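# Sort loose wooden strips into rows matching their colour

## Task

Place every loose wooden strip into the existing row that has the same colour as that strip, then release it so nothing remains held at the end.

## Robot and tools

Robot: two arms, left_arm and right_arm, each ending in a parallel two-finger gripper. Names are labels only; left_arm sits on the +y side. Keep the arms from colliding or pushing on one another, and never let any object leave the table.

Frame: one shared scene frame. Origin is on the table surface midway between the arms, +x points out across the table, +z points up. Positions are in metres. Orientations are quaternions written w first (qw, qx, qy, qz). In the gripper's own axes the fingers extend along +z and close along y. end_effector_position is the spot between the finger pads, roughly 1 cm short of the fingertips. Reported hand positions may be somewhat wrong, worse when reaching far, and motions often finish a centimetre or more away from the command, usually too low.

Row layout (used by both motion tools): a flat list of 16 numbers, left_arm first then right_arm, each as x, y, z, qw, qx, qy, qz, opening. Both arms always appear, even if one stays still. x, y, z and the quaternion are an absolute pose in the scene frame, not an offset. opening runs from -1 (closed) to +1 (fully open, 0.094 m). To keep an arm still, resend the exact pose from the last result before it was meant to stay, plus the desired opening. To keep an orientation, repeat the same quaternion you chose rather than copying a drifted reported one.

execute_actions(actions): actions is a list of up to 15 actions; each action is a list of up to 15 rows; each row is applied for one step of 1/30 s, and if fewer than 15 rows are given the last row repeats to fill 15 steps. An empty list just returns state and images. Each action is rejected for both arms if a target lies more than 0.6 m from that gripper's current position along any of its own axes; if the first action fails this against the last reported state, or any action is malformed, nothing runs. Every step, the commanded pose is limited to within 70 mm and 16 degrees of the measured pose, and position wins over orientation when both can't be met, so far targets need several actions. After an action the arm only continues to its last clipped pose.

move(target, speed, blocking): target is one 16-number row as above (absolute poses). Each gripper follows a straight line to its pose; both paths finish together, lasting 0.5 to 10 s (cut off at 10 s). speed is the top path speed in m/s, 0.002 to 0.5, default 0.25; rotation is capped at double that in rad/s. Openings are applied at the start. Paths ignore obstacles and the other arm, can lag, stray, or overshoot speed near a straight arm. Faster contact and targets set deeper past a surface press harder. blocking=false returns after 0.5 s while motion continues; then use wait(0) to poll or stop to brake, since new rows or moves are refused until the move ends. The extra "move:" line reports the ending (done, off_target, moving, held, fault) and limits: paced means the pose was clipped; held means a check blocked some steps, after which the arm may jump faster than speed. Distance of each gripper from its pose is also given.

wait(seconds): 0 to 10; lets time pass with each arm holding its last command, returning early when a running move ends.

stop(): brakes a running move; it needs stopping distance, more when fast. Fingers keep moving.

zoom_image(camera, region): camera is cam_high, cam_left_wrist or cam_right_wrist (all 504x504); region is [x0, y0, x1, y1] in image pixels from the top-left, at most 504 by 504.

finished_scene(scene): ends the given scene (integer 1 or 2) after the robot holds its last command; irreversible, and the result tells whether the goal was met. Only call it when all strips are in place and released.

Result lines: a state line "left_arm: … | right_arm: …" with pose per arm; "Hand target" lines showing the pose each controller is now driving toward; grip_measured, the finger opening on the command scale (the final Joint positions value gives it in metres; each gripper may read off by up to about 1 mm, consistently). Action calls also list end_effector_position at some steps, with HELD marking steps where an arm's command was held back. "pose unreachable" means a clearance check altered or blocked that arm's command. FAULT lines mean an arm stopped. MOTOR HOT warns from 75 °C; at 90 °C that arm halts for 10 s; at 100 °C its motors and gripper let go and it falls.

Gripping: command an opening under grip_measured to hold; about 0.03 below is firm, smaller gaps grip more softly. Pad force tops out near 50 to 62 N, lower for parts under about 2 mm thick. Loads heat motors, so don't hold longer than needed.

Joint ranges (rad), base to hand: waist -2.618 to 3.054, shoulder 0.000 to 3.142, elbow 0.000 to 3.142, wrist pitch -1.571 to 1.571, wrist yaw -1.571 to 1.571, wrist roll -2.094 to 2.094. Elbows stop just before straight.

Avoid: drops, slips, slamming into the table or strips, hard pushes, knocking rows apart or pieces off the table. Occasional tugs on held parts or nudges to loose parts can happen; check the images and recover.

Each tool is called after "Call:" as name(argument=value, ...), one argument or row to a line, values as JSON.

## Session

Call:
execute_actions(
  actions=[],
)

Scene clock: 0.00 s.
left_arm: end_effector_position=(+0.2187, +0.4626, +0.1497) grip_measured=+1.000 end_effector_quat_wxyz=(+0.405, -0.217, +0.877, -0.136) | right_arm: end_effector_position=(+0.5424, -0.0750, +0.1320) grip_measured=+1.000 end_effector_quat_wxyz=(+0.696, -0.115, +0.649, +0.285)
Joint positions: left_arm=[ 0.896  0.844  0.625 -0.766  0.705  0.208  0.094] | right_arm=[ 0.264  2.436  1.341  1.227 -0.164  0.235  0.094]
Joint velocities: left_arm=[ 0.012 -0.007 -0.012  0.095  0.007  0.007  0.   ] | right_arm=[-0.022 -0.002 -0.007 -0.051 -0.066 -0.022  0.   ]
Hand target (left_arm): +0.220, +0.462, +0.154; +0.412, -0.211, +0.876, -0.136
Hand target (right_arm): +0.543, -0.075, +0.150; +0.708, -0.115, +0.635, +0.288

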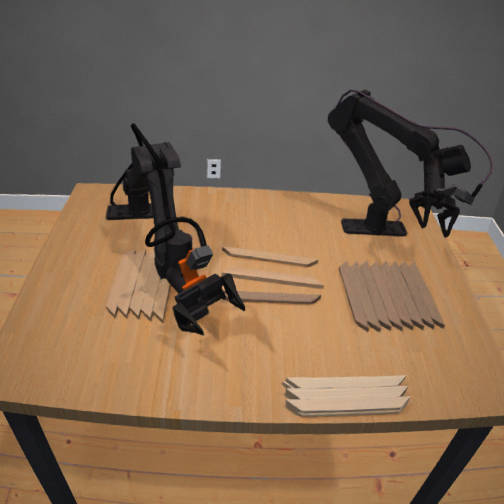

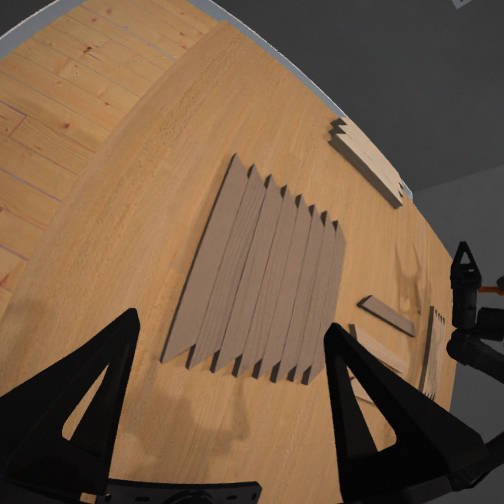

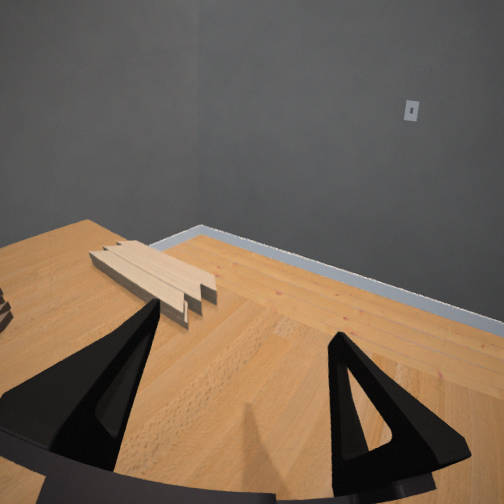

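Call:
move(
  target=[0.25,0.05,0.25,0,0,1,0,1,0.2,-0.35,0.25,0,0,1,0,1],
)

Call:
zoom_image(
  camera="cam_high",
  region=[80,200,460,430],
)

Scene clock: 4.67 s.
left_arm: end_effector_position=(+0.2591, +0.0534, +0.2447) grip_measured=+1.000 end_effector_quat_wxyz=(+0.099, +0.005, +0.991, -0.094) | right_arm: end_effector_position=(+0.2018, -0.3481, +0.2488) grip_measured=+1.000 end_effector_quat_wxyz=(+0.119, -0.005, +0.993, -0.004)
Joint positions: left_arm=[-0.913  1.95   2.205 -1.554 -0.035 -0.88   0.094] | right_arm=[-0.135  1.291  1.537 -1.578  0.007 -0.01   0.094]
Joint velocities: left_arm=[ 0.002 -0.017  0.007 -0.051  0.066 -0.11   0.   ] | right_arm=[ 0.012 -0.007 -0.002  0.051 -0.007 -0.081  0.   ]
Hand target (left_arm): +0.257, +0.051, +0.248; +0.099, +0.003, +0.990, -0.097
Hand target (right_arm): +0.198, -0.352, +0.252; +0.126, -0.003, +0.992, -0.010
Off the commanded pose (left_arm): 0.011 m, 16 deg; orientation clipped at the last step of the last action.
Off the commanded pose (right_arm): 0.003 m, 14 deg.
joint sent to its limit (left arm) — the command would take joint 4 (wrist pitch) past its lower limit, so that joint was sent only as far as its limit.
joint sent to its limit (right arm) — the command would take joint 4 (wrist pitch) past its lower limit, so that joint was sent only as far as its limit.
move: off_target (left_arm, right_arm); limits=paced

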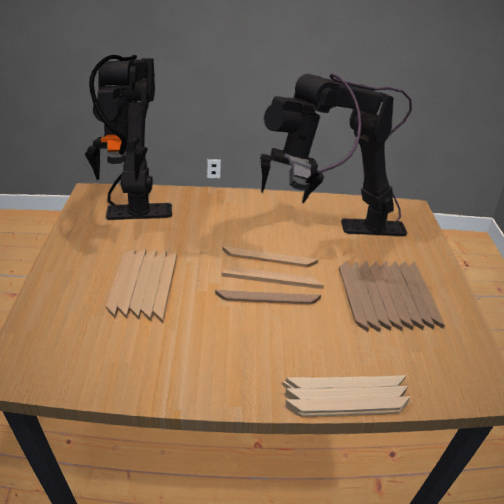

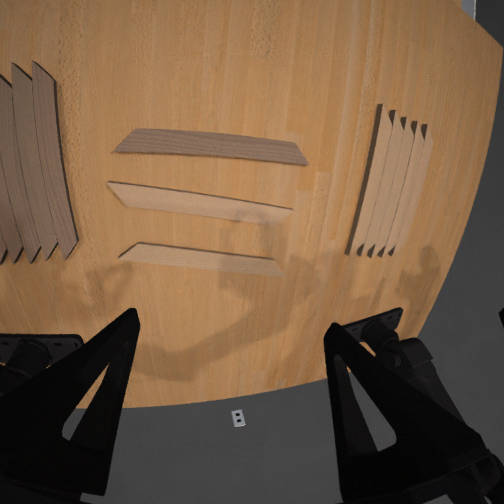

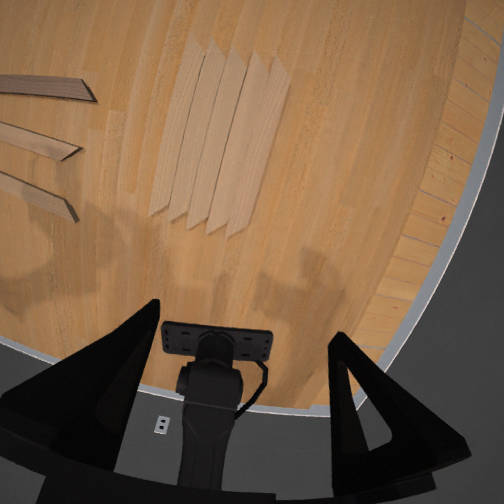

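Region (80, 200, 460, 430) of cam_high's 504x504 image, scaled by 1.326, with more detail than that image has; it fills the top 305 rows of this view, and the rest is white.

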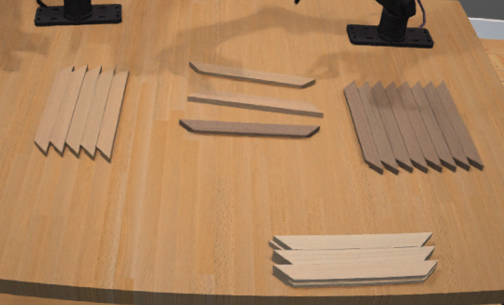

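Call:
move(
  target=[0.33,0.09,0.08,0,-0.707,0.707,0,1,0.2,-0.35,0.2,0,0,1,0,1],
)

Scene clock: 9.33 s.
left_arm: end_effector_position=(+0.3274, +0.0903, +0.0871) grip_measured=+1.000 end_effector_quat_wxyz=(-0.028, -0.648, +0.761, -0.009) | right_arm: end_effector_position=(+0.2001, -0.3484, +0.2036) grip_measured=+1.000 end_effector_quat_wxyz=(+0.024, -0.006, +1.000, -0.005)
Joint positions: left_arm=[-0.695  2.195  1.964 -1.332  0.058 -2.086  0.094] | right_arm=[-0.135  1.396  1.45  -1.578  0.009 -0.013  0.094]
Joint velocities: left_arm=[-0.012 -0.022 -0.002  0.007 -0.007 -0.022  0.   ] | right_arm=[ 0.007  0.002  0.002 -0.066 -0.022 -0.081  0.   ]
Hand target (left_arm): +0.327, +0.093, +0.080; -0.031, -0.655, +0.755, -0.002
Hand target (right_arm): +0.200, -0.350, +0.200; +0.015, -0.002, +1.000, -0.001
Off the commanded pose (left_arm): 0.008 m, 10 deg.
Off the commanded pose (right_arm): 0.004 m, 3 deg.
joint sent to its limit (left arm) — the command would take joint 6 (wrist roll) past its lower limit, so that joint was sent only as far as its limit.
joint sent to its limit (right arm) — the command would take joint 4 (wrist pitch) past its lower limit, so that joint was sent only as far as its limit.
move: off_target (left_arm, right_arm)

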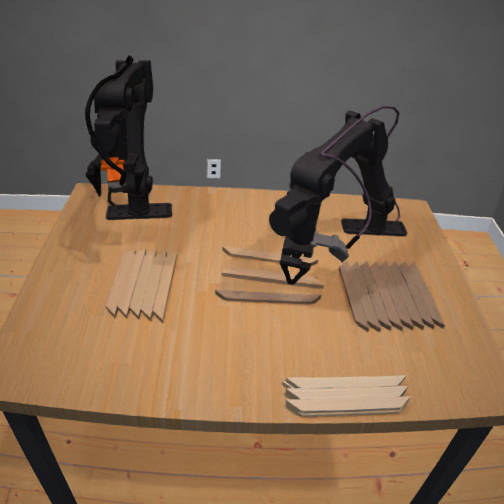

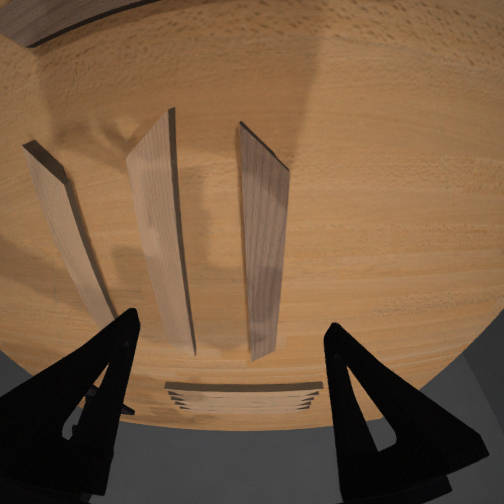

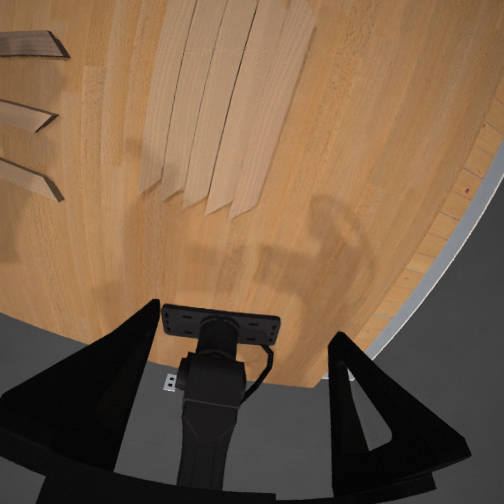

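Call:
move(
  target=[0.35,0.085,0.03,0,-0.648,0.761,0,0.3,0.2,-0.35,0.2,0,0,1,0,1],
  speed=0.1,
)

Scene clock: 10.77 s.
left_arm: end_effector_position=(+0.3497, +0.0822, +0.0356) grip_measured=+0.301 end_effector_quat_wxyz=(-0.006, -0.648, +0.762, -0.007) | right_arm: end_effector_position=(+0.2001, -0.3484, +0.2036) grip_measured=+1.000 end_effector_quat_wxyz=(+0.024, -0.006, +1.000, -0.005)
Joint positions: left_arm=[-0.695  2.309  1.951 -1.201  0.015 -2.086  0.061] | right_arm=[-0.135  1.396  1.45  -1.578  0.009 -0.013  0.094]
Joint velocities: left_arm=[ 0.002  0.002  0.007  0.081  0.037 -0.007 -0.001] | right_arm=[-0.007 -0.012  0.002 -0.037  0.066  0.022  0.   ]
Hand target (left_arm): +0.349, +0.086, +0.030; -0.000, -0.648, +0.761, +0.000
Hand target (right_arm): +0.200, -0.350, +0.200; +0.013, -0.000, +1.000, -0.000
Off the commanded pose (left_arm): 0.006 m, 1 deg.
Off the commanded pose (right_arm): 0.004 m, 3 deg.
joint sent to its limit (right arm) — the command would take joint 4 (wrist pitch) past its lower limit, so that joint was sent only as far as its limit.
move: off_target (right_arm)

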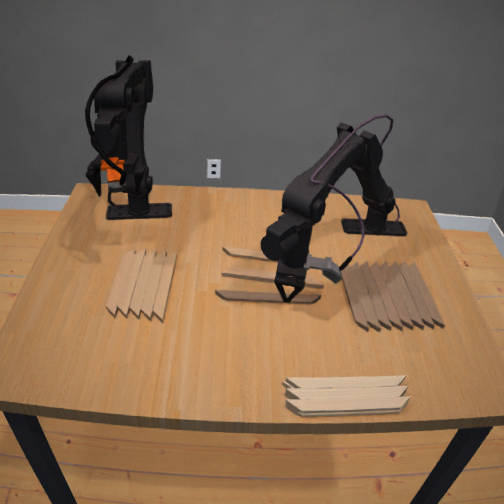

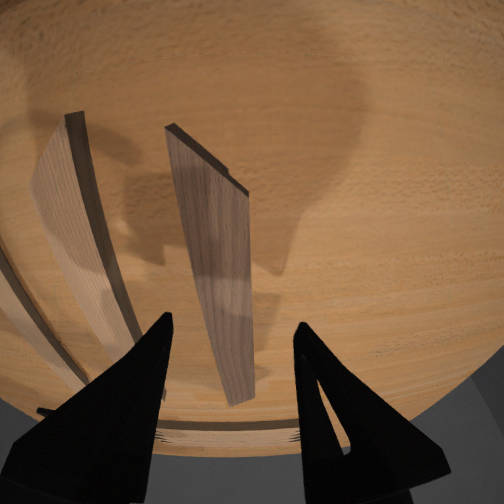

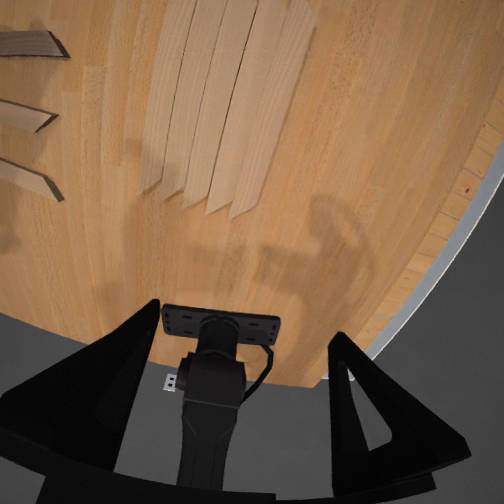

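Call:
move(
  target=[0.343,0.088,0.008,0,-0.648,0.761,0,0.3,0.2,-0.35,0.2,0,0,1,0,1],
  speed=0.05,
)

Call:
move(
  target=[0.343,0.088,0.008,0,-0.648,0.761,0,-0.55,0.2,-0.35,0.2,0,0,1,0,1],
)

Call:
move(
  target=[0.343,0.088,0.06,0,-0.648,0.761,0,-0.55,0.2,-0.35,0.2,0,0,1,0,1],
  speed=0.1,
)

Call:
move(
  target=[0.38,0.17,0.05,0,0,1,0,-0.55,0.2,-0.2,0.1,0,-0.707,0.707,0,0.3],
)

Scene clock: 12.53 s.
left_arm: end_effector_position=(+0.3450, +0.0862, +0.0100) grip_measured=+0.301 end_effector_quat_wxyz=(-0.007, -0.648, +0.762, -0.003) | right_arm: end_effector_position=(+0.2001, -0.3484, +0.2036) grip_measured=+1.000 end_effector_quat_wxyz=(+0.024, -0.006, +1.000, -0.005)
Joint positions: left_arm=[-0.695  2.309  1.848 -1.105  0.014 -2.086  0.061] | right_arm=[-0.135  1.396  1.45  -1.578  0.009 -0.013  0.094]
Joint velocities: left_arm=[-0.012 -0.002  0.007 -0.037 -0.022  0.022  0.001] | right_arm=[-0.002 -0.007 -0.017  0.007  0.022 -0.11   0.   ]
Hand target (left_arm): +0.343, +0.088, +0.008; -0.000, -0.648, +0.761, +0.000
Hand target (right_arm): +0.200, -0.350, +0.200; +0.013, -0.000, +1.000, -0.000
Off the commanded pose (left_arm): 0.003 m, 1 deg.
Off the commanded pose (right_arm): 0.004 m, 3 deg.
joint sent to its limit (right arm) — the command would take joint 4 (wrist pitch) past its lower limit, so that joint was sent only as far as its limit.
move: off_target (right_arm)

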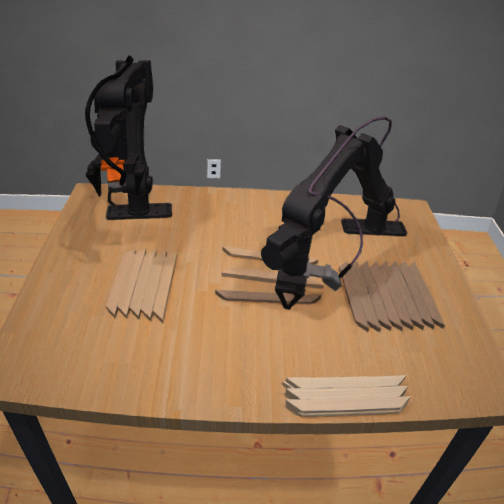

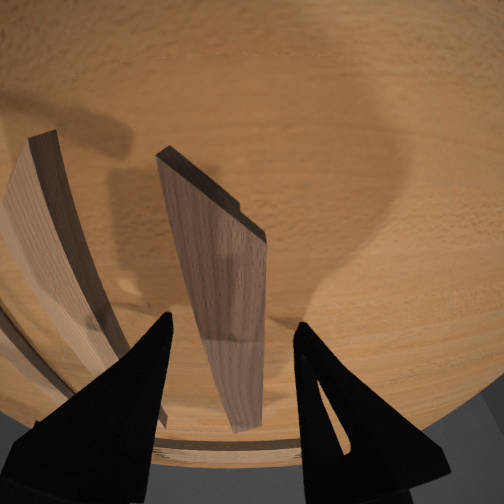

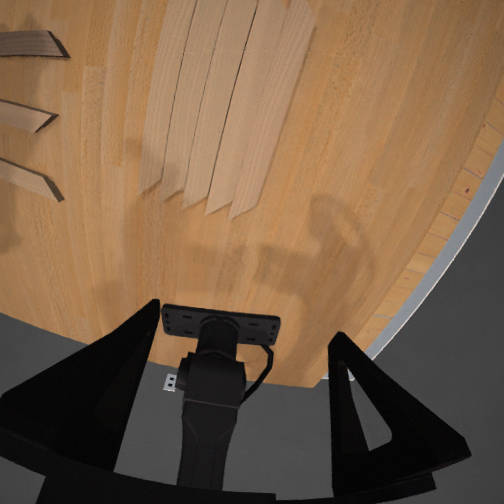

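Scene clock: 13.23 s.
left_arm: end_effector_position=(+0.3451, +0.0862, +0.0100) grip_measured=-0.422 end_effector_quat_wxyz=(-0.006, -0.648, +0.762, -0.003) | right_arm: end_effector_position=(+0.2001, -0.3484, +0.2036) grip_measured=+1.000 end_effector_quat_wxyz=(+0.024, -0.006, +1.000, -0.005)
Joint positions: left_arm=[-0.695  2.309  1.848 -1.105  0.013 -2.086  0.027] | right_arm=[-0.135  1.396  1.45  -1.578  0.009 -0.013  0.094]
Joint velocities: left_arm=[-0.002  0.007 -0.002 -0.022  0.007 -0.037 -0.001] | right_arm=[-0.002 -0.012  0.007  0.037 -0.007 -0.051  0.   ]
Hand target (left_arm): +0.343, +0.088, +0.008; +0.000, -0.648, +0.761, +0.000
Hand target (right_arm): +0.200, -0.350, +0.200; +0.013, -0.000, +1.000, -0.000
Off the commanded pose (left_arm): 0.003 m, 1 deg.
Off the commanded pose (right_arm): 0.004 m, 3 deg.
joint sent to its limit (right arm) — the command would take joint 4 (wrist pitch) past its lower limit, so that joint was sent only as far as its limit.
move: off_target (right_arm)

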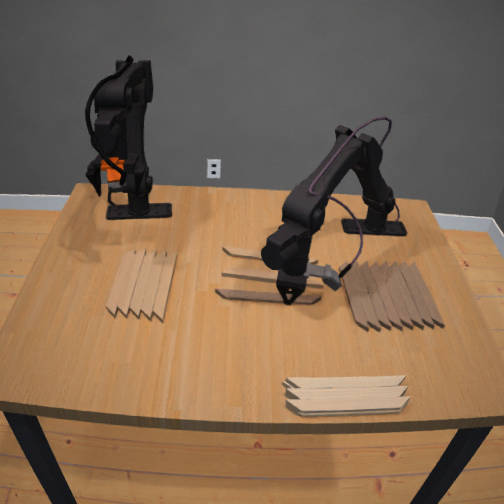

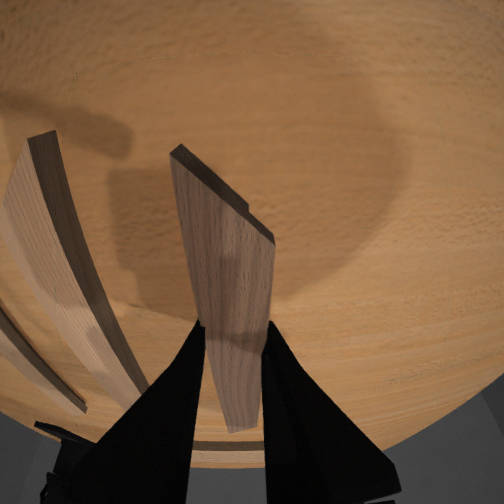

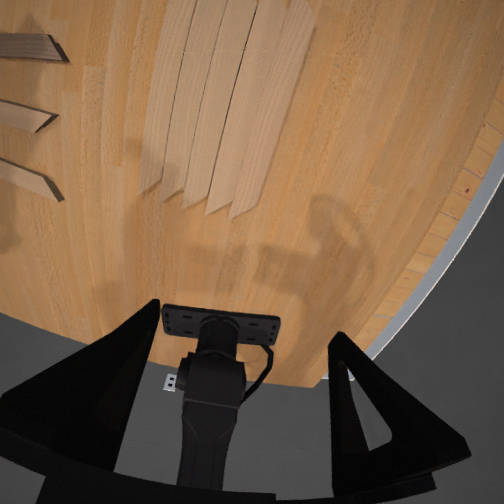

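Scene clock: 14.33 s.
left_arm: end_effector_position=(+0.3421, +0.0890, +0.0439) grip_measured=-0.422 end_effector_quat_wxyz=(-0.008, -0.648, +0.762, +0.009) | right_arm: end_effector_position=(+0.2001, -0.3484, +0.2036) grip_measured=+1.000 end_effector_quat_wxyz=(+0.024, -0.006, +1.000, -0.005)
Joint positions: left_arm=[-0.695  2.293  1.956 -1.253  0.012 -2.086  0.027] | right_arm=[-0.135  1.396  1.45  -1.578  0.009 -0.013  0.094]
Joint velocities: left_arm=[ 0.017  0.002 -0.007  0.022 -0.007  0.007  0.   ] | right_arm=[ 0.007 -0.002  0.007  0.051 -0.022  0.007  0.   ]
Hand target (left_arm): +0.344, +0.088, +0.060; -0.000, -0.648, +0.761, -0.001
Hand target (right_arm): +0.200, -0.350, +0.200; +0.013, -0.000, +1.000, -0.000
Off the commanded pose (left_arm): 0.016 m, 1 deg.
Off the commanded pose (right_arm): 0.004 m, 3 deg.
joint sent to its limit (right arm) — the command would take joint 4 (wrist pitch) past its lower limit, so that joint was sent only as far as its limit.
move: off_target (left_arm, right_arm)

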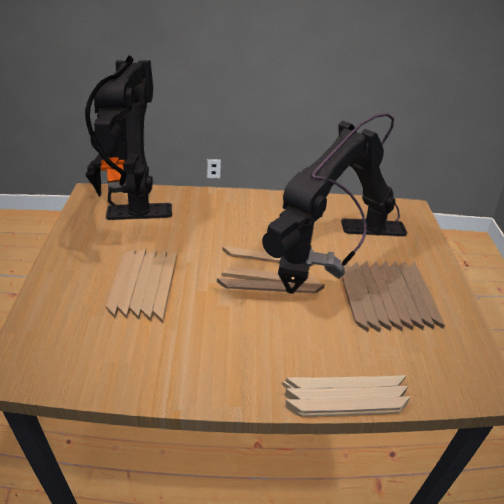

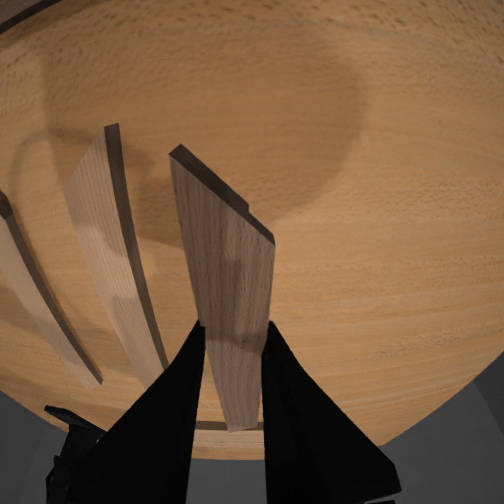

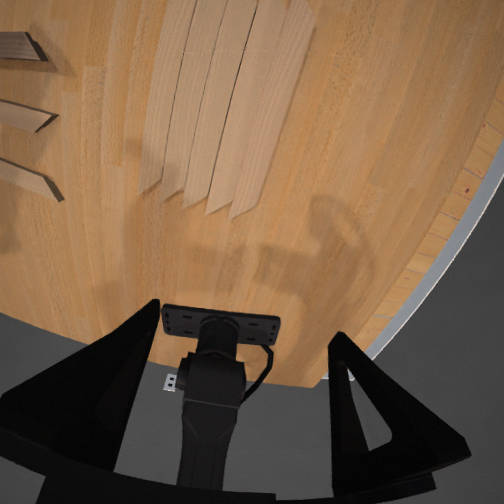

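Scene clock: 18.03 s.
left_arm: end_effector_position=(+0.3748, +0.1662, +0.0425) grip_measured=-0.419 end_effector_quat_wxyz=(-0.016, -0.002, +1.000, +0.003) | right_arm: end_effector_position=(+0.2008, -0.2038, +0.1034) grip_measured=+0.301 end_effector_quat_wxyz=(+0.003, -0.702, +0.712, -0.005)
Joint positions: left_arm=[-0.505  2.239  1.859 -1.223  0.01  -0.491  0.027] | right_arm=[ 0.431  1.561  1.198 -1.2    0.009 -0.99   0.061]
Joint velocities: left_arm=[ 0.012 -0.017  0.007  0.051 -0.037  0.037 -0.   ] | right_arm=[-0.012  0.007 -0.012  0.007  0.051 -0.051  0.   ]
Hand target (left_arm): +0.378, +0.170, +0.050; -0.002, -0.000, +1.000, -0.001
Hand target (right_arm): +0.201, -0.201, +0.100; -0.002, +0.707, -0.707, +0.005
Off the commanded pose (left_arm): 0.010 m, 2 deg.
Off the commanded pose (right_arm): 0.005 m, 1 deg.
move: done

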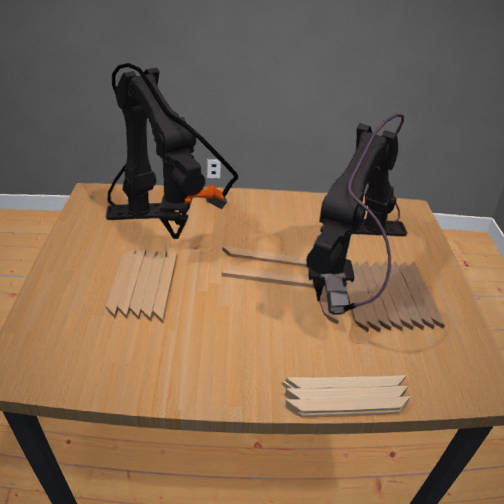

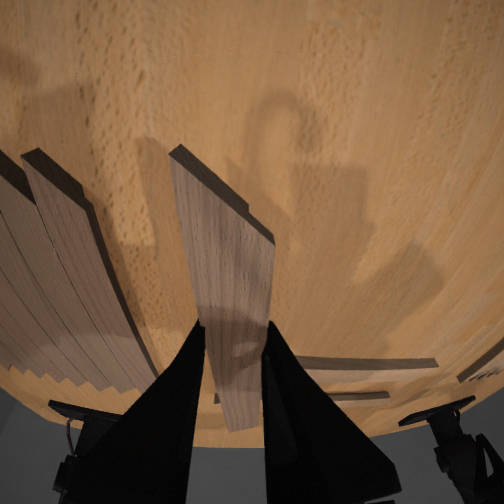

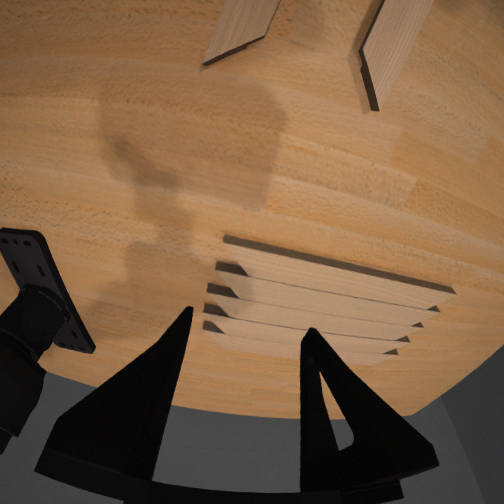

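Call:
move(
  target=[0.375,0.198,0.02,0,0,1,0,-0.55,0.215,-0.03,0.04,0,-0.63,0.777,0,0.3],
  speed=0.12,
)

Scene clock: 20.40 s.
left_arm: end_effector_position=(+0.3743, +0.1958, +0.0138) grip_measured=-0.422 end_effector_quat_wxyz=(-0.007, -0.002, +1.000, +0.005) | right_arm: end_effector_position=(+0.2129, -0.0390, +0.0340) grip_measured=+0.301 end_effector_quat_wxyz=(-0.009, -0.631, +0.776, -0.008)
Joint positions: left_arm=[-0.448  2.194  1.669 -1.064 -0.003 -0.434  0.027] | right_arm=[ 0.777  2.097  1.597 -1.093  0.011 -0.452  0.061]
Joint velocities: left_arm=[ 0.007 -0.012  0.007 -0.007 -0.037 -0.022 -0.001] | right_arm=[-0.007 -0.012  0.002  0.051 -0.037 -0.051 -0.   ]
Hand target (left_arm): +0.374, +0.198, +0.020; -0.001, -0.000, +1.000, -0.000
Hand target (right_arm): +0.215, -0.030, +0.040; +0.003, -0.630, +0.777, -0.002
Off the commanded pose (left_arm): 0.007 m, 1 deg.
Off the commanded pose (right_arm): 0.011 m, 1 deg.
move: off_target (right_arm)

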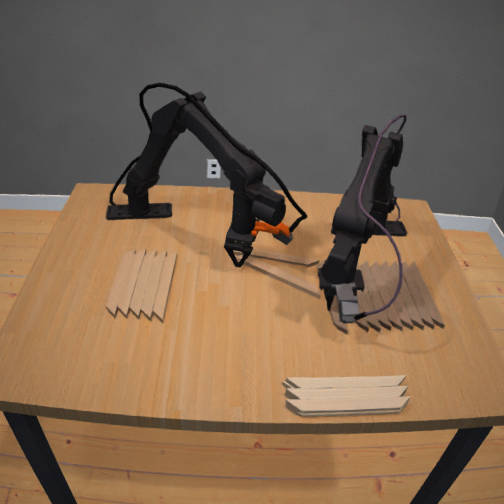

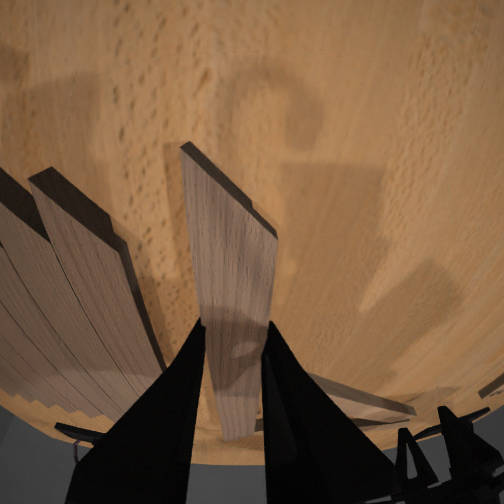

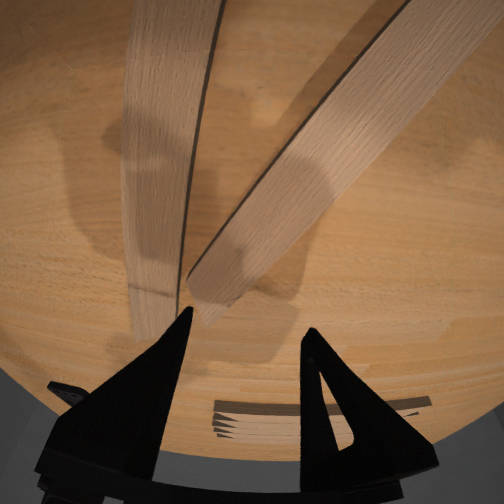

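Call:
move(
  target=[0.364,0.204,0.016,0,0,1,0,-0.55,0.19,-0.03,0.06,0,-0.63,0.777,0,0.1],
  speed=0.05,
)

Call:
move(
  target=[0.364,0.204,0.016,0,0,1,0,-0.1,0.19,-0.03,0.06,0,-0.63,0.777,0,0.1],
)

Call:
move(
  target=[0.32,0.215,0.07,0,0,1,0,0.6,0.195,0.03,0.045,0,-0.63,0.777,0,0.1],
  speed=0.1,
)

Scene clock: 22.13 s.
left_arm: end_effector_position=(+0.3631, +0.2009, +0.0110) grip_measured=-0.422 end_effector_quat_wxyz=(-0.009, -0.001, +1.000, +0.006) | right_arm: end_effector_position=(+0.1938, -0.0340, +0.0459) grip_measured=+0.102 end_effector_quat_wxyz=(-0.012, -0.629, +0.777, -0.009)
Joint positions: left_arm=[-0.448  2.154  1.592 -1.03  -0.003 -0.431  0.027] | right_arm=[ 0.825  2.065  1.597 -1.132  0.011 -0.401  0.052]
Joint velocities: left_arm=[-0.007 -0.007  0.002  0.022  0.066 -0.007 -0.   ] | right_arm=[-0.022  0.002  0.002 -0.022 -0.037  0.037 -0.001]
Hand target (left_arm): +0.364, +0.204, +0.016; -0.000, -0.000, +1.000, +0.000
Hand target (right_arm): +0.190, -0.030, +0.060; +0.000, -0.630, +0.777, -0.000
Off the commanded pose (left_arm): 0.006 m, 1 deg.
Off the commanded pose (right_arm): 0.015 m, 2 deg.
move: off_target (right_arm)

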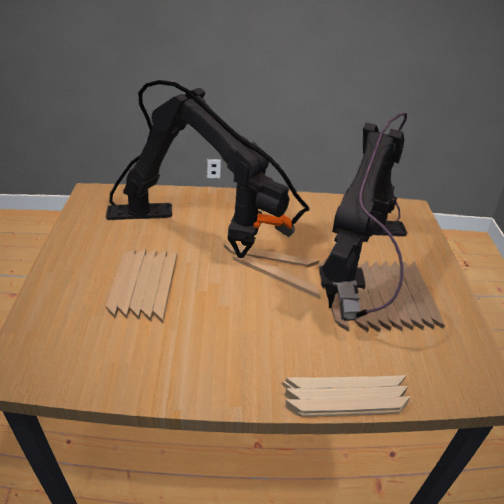

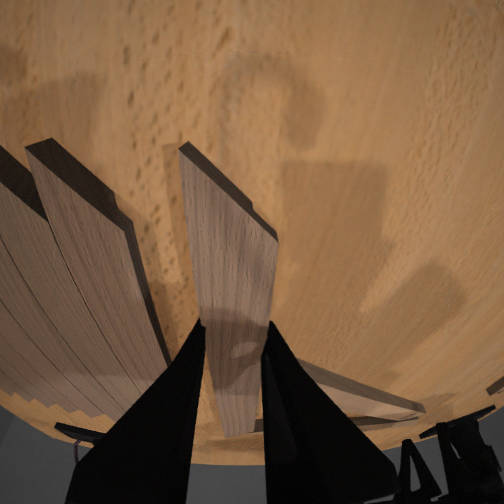

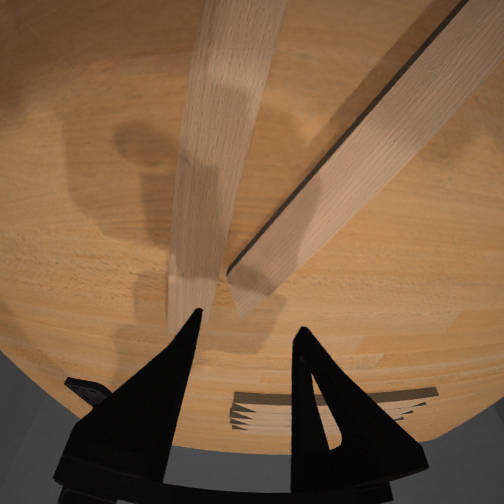

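Scene clock: 22.83 s.
left_arm: end_effector_position=(+0.3631, +0.2009, +0.0110) grip_measured=-0.101 end_effector_quat_wxyz=(-0.009, -0.001, +1.000, +0.006) | right_arm: end_effector_position=(+0.1935, -0.0344, +0.0459) grip_measured=+0.102 end_effector_quat_wxyz=(-0.013, -0.629, +0.778, -0.010)
Joint positions: left_arm=[-0.448  2.154  1.592 -1.03  -0.003 -0.431  0.042] | right_arm=[ 0.825  2.065  1.597 -1.134  0.011 -0.399  0.052]
Joint velocities: left_arm=[ 0.007  0.002 -0.007 -0.037 -0.037 -0.022  0.   ] | right_arm=[-0.017 -0.007 -0.007  0.007  0.051 -0.051 -0.   ]
Hand target (left_arm): +0.364, +0.204, +0.016; -0.000, -0.000, +1.000, +0.000
Hand target (right_arm): +0.190, -0.030, +0.060; -0.000, -0.630, +0.777, +0.000
Off the commanded pose (left_arm): 0.006 m, 1 deg.
Off the commanded pose (right_arm): 0.015 m, 2 deg.
move: off_target (right_arm)

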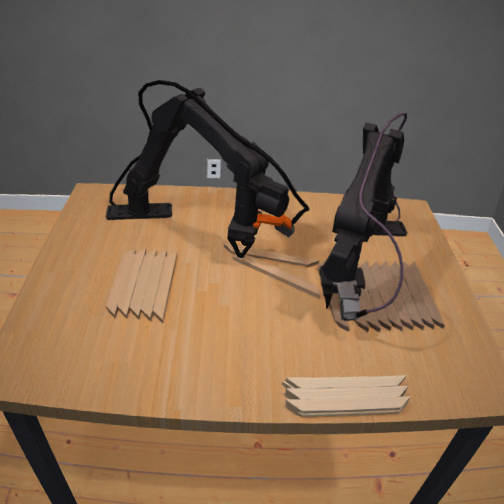

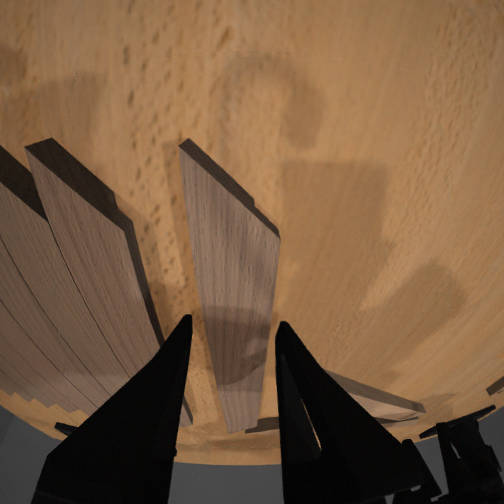

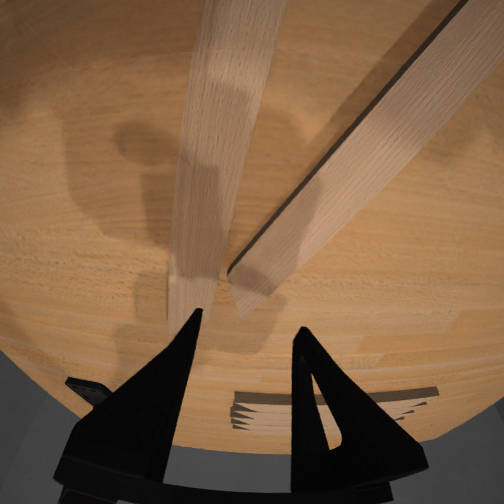

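Scene clock: 24.07 s.
left_arm: end_effector_position=(+0.3311, +0.2135, +0.0689) grip_measured=+0.599 end_effector_quat_wxyz=(+0.007, -0.002, +1.000, -0.007) | right_arm: end_effector_position=(+0.1964, +0.0230, +0.0393) grip_measured=+0.102 end_effector_quat_wxyz=(-0.004, -0.629, +0.777, -0.007)
Joint positions: left_arm=[-0.448  1.932  1.499 -1.12   0.007 -0.433  0.075] | right_arm=[ 0.895  2.254  1.871 -1.202  0.011 -0.331  0.052]
Joint velocities: left_arm=[-0.007 -0.012 -0.002  0.022  0.007  0.007 -0.001] | right_arm=[-0.022  0.002 -0.012  0.007 -0.037 -0.095 -0.001]
Hand target (left_arm): +0.321, +0.214, +0.070; +0.000, -0.000, +1.000, +0.000
Hand target (right_arm): +0.195, +0.030, +0.045; +0.001, -0.630, +0.777, -0.000
Off the commanded pose (left_arm): 0.011 m, 1 deg.
Off the commanded pose (right_arm): 0.009 m, 1 deg.
move: off_target (left_arm)

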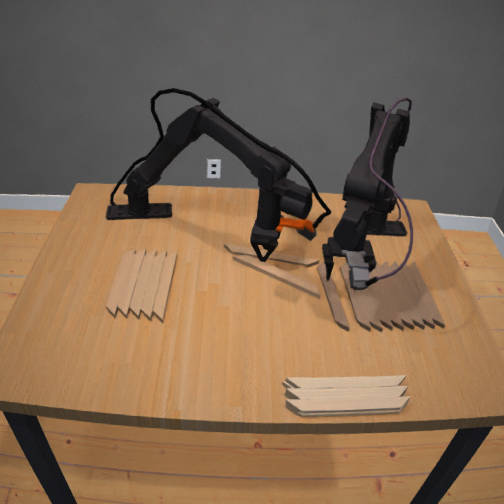

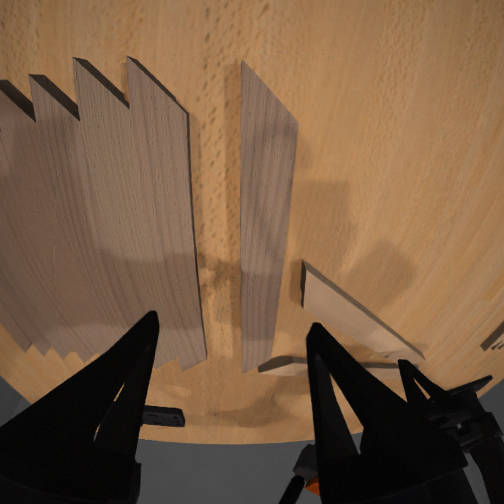

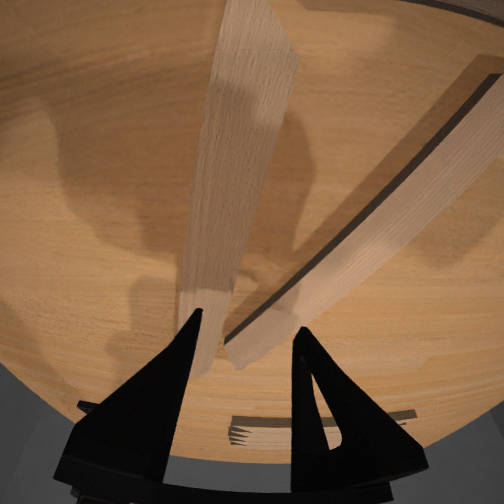

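Call:
move(
  target=[0.3,0.33,0.1,0,0,1,0,-1,0.19,0.06,0.035,0,-0.59,0.807,0,0],
  speed=0.15,
)

Scene clock: 25.83 s.
left_arm: end_effector_position=(+0.3074, +0.3259, +0.0991) grip_measured=-0.979 end_effector_quat_wxyz=(+0.004, -0.004, +1.000, -0.004) | right_arm: end_effector_position=(+0.1924, +0.0525, +0.0292) grip_measured=+0.002 end_effector_quat_wxyz=(-0.005, -0.589, +0.808, -0.008)
Joint positions: left_arm=[-0.146  1.717  1.348 -1.193  0.007 -0.137  0.001] | right_arm=[ 0.936  2.371  2.032 -1.248  0.011 -0.189  0.047]
Joint velocities: left_arm=[-0.027 -0.007 -0.037  0.022  0.051  0.007  0.   ] | right_arm=[-0.007  0.007 -0.002 -0.037 -0.081  0.037 -0.   ]
Hand target (left_arm): +0.299, +0.329, +0.101; -0.002, +0.000, +1.000, -0.003
Hand target (right_arm): +0.190, +0.060, +0.035; +0.001, -0.590, +0.807, +0.000
Off the commanded pose (left_arm): 0.009 m, 1 deg.
Off the commanded pose (right_arm): 0.010 m, 1 deg.
move: done

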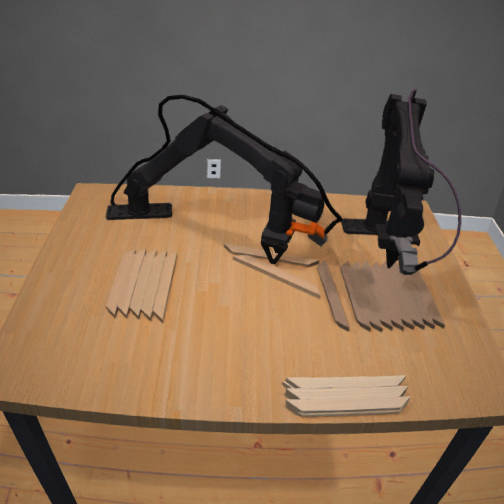

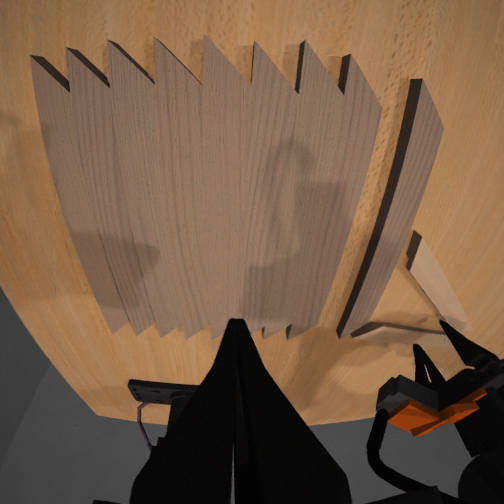

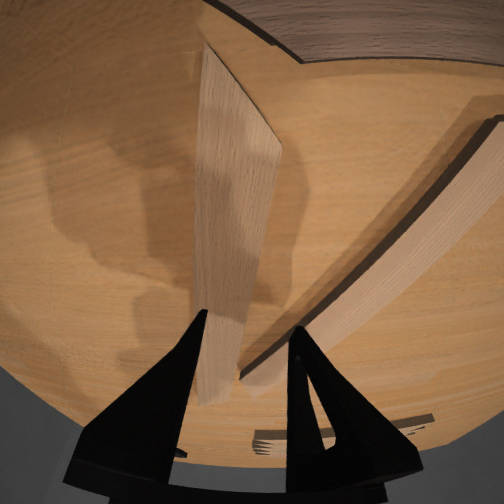

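Call:
move(
  target=[0.3,0.33,0.1,0,0,1,0,-1,0.177,0.064,0.035,0,-0.59,0.807,0,0],
  speed=0.05,
)

Call:
move(
  target=[0.3,0.33,0.1,0,0,1,0,-1,0.177,0.064,0.013,0,-0.59,0.807,0,0],
  speed=0.05,
)

Scene clock: 26.97 s.
left_arm: end_effector_position=(+0.3074, +0.3259, +0.0991) grip_measured=-0.979 end_effector_quat_wxyz=(+0.004, -0.003, +1.000, -0.004) | right_arm: end_effector_position=(+0.1797, +0.0589, +0.0292) grip_measured=+0.002 end_effector_quat_wxyz=(-0.005, -0.591, +0.807, -0.009)
Joint positions: left_arm=[-0.146  1.717  1.348 -1.193  0.007 -0.133  0.001] | right_arm=[ 0.967  2.371  2.032 -1.249  0.011 -0.161  0.047]
Joint velocities: left_arm=[-0.007 -0.017 -0.012 -0.007  0.051  0.066  0.   ] | right_arm=[-0.012 -0.007 -0.002 -0.066  0.007 -0.022 -0.   ]
Hand target (left_arm): +0.300, +0.330, +0.100; -0.000, +0.000, +1.000, -0.000
Hand target (right_arm): +0.177, +0.064, +0.035; +0.000, -0.590, +0.807, -0.000
Off the commanded pose (left_arm): 0.009 m, 1 deg.
Off the commanded pose (right_arm): 0.008 m, 1 deg.
move: done

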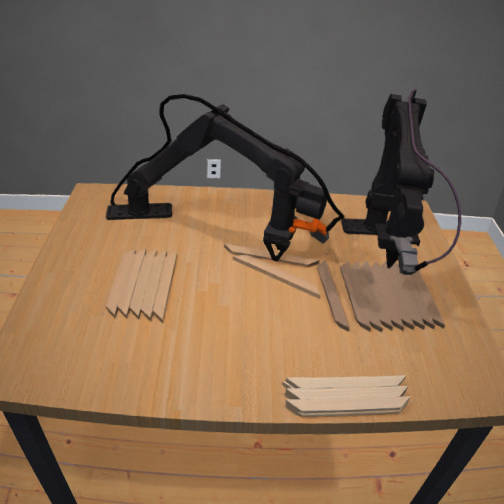

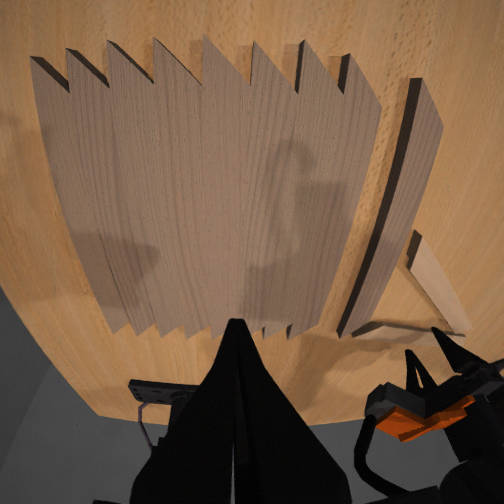

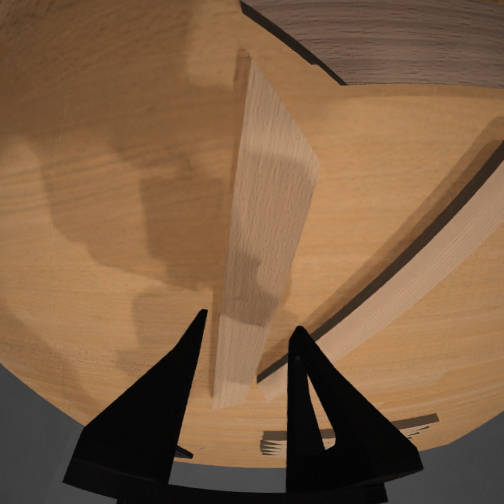

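Scene clock: 27.87 s.
left_arm: end_effector_position=(+0.3074, +0.3259, +0.0991) grip_measured=-0.979 end_effector_quat_wxyz=(+0.004, -0.003, +1.000, -0.004) | right_arm: end_effector_position=(+0.1799, +0.0593, +0.0167) grip_measured=+0.002 end_effector_quat_wxyz=(-0.001, -0.590, +0.807, -0.007)
Joint positions: left_arm=[-0.146  1.717  1.348 -1.193  0.007 -0.133  0.001] | right_arm=[ 0.967  2.371  1.982 -1.191  0.011 -0.159  0.047]
Joint velocities: left_arm=[-0.007 -0.012 -0.022 -0.007  0.051 -0.051 -0.001] | right_arm=[ 0.017 -0.007  0.012 -0.022 -0.051 -0.037  0.   ]
Hand target (left_arm): +0.300, +0.330, +0.100; -0.000, +0.000, +1.000, -0.000
Hand target (right_arm): +0.177, +0.064, +0.013; -0.000, -0.590, +0.807, -0.000
Off the commanded pose (left_arm): 0.009 m, 1 deg.
Off the commanded pose (right_arm): 0.007 m, 1 deg.
move: done

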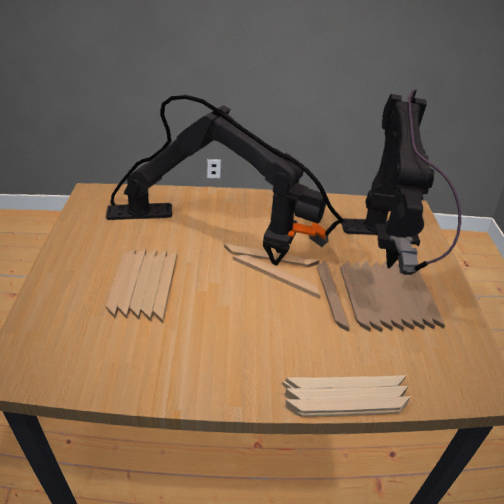

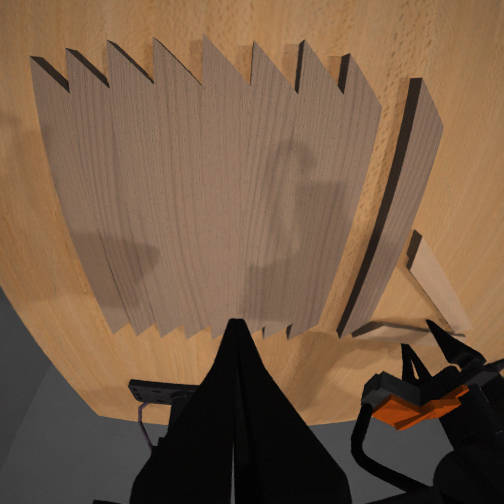

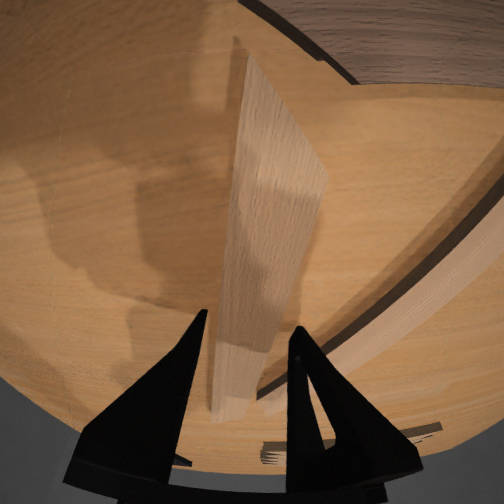

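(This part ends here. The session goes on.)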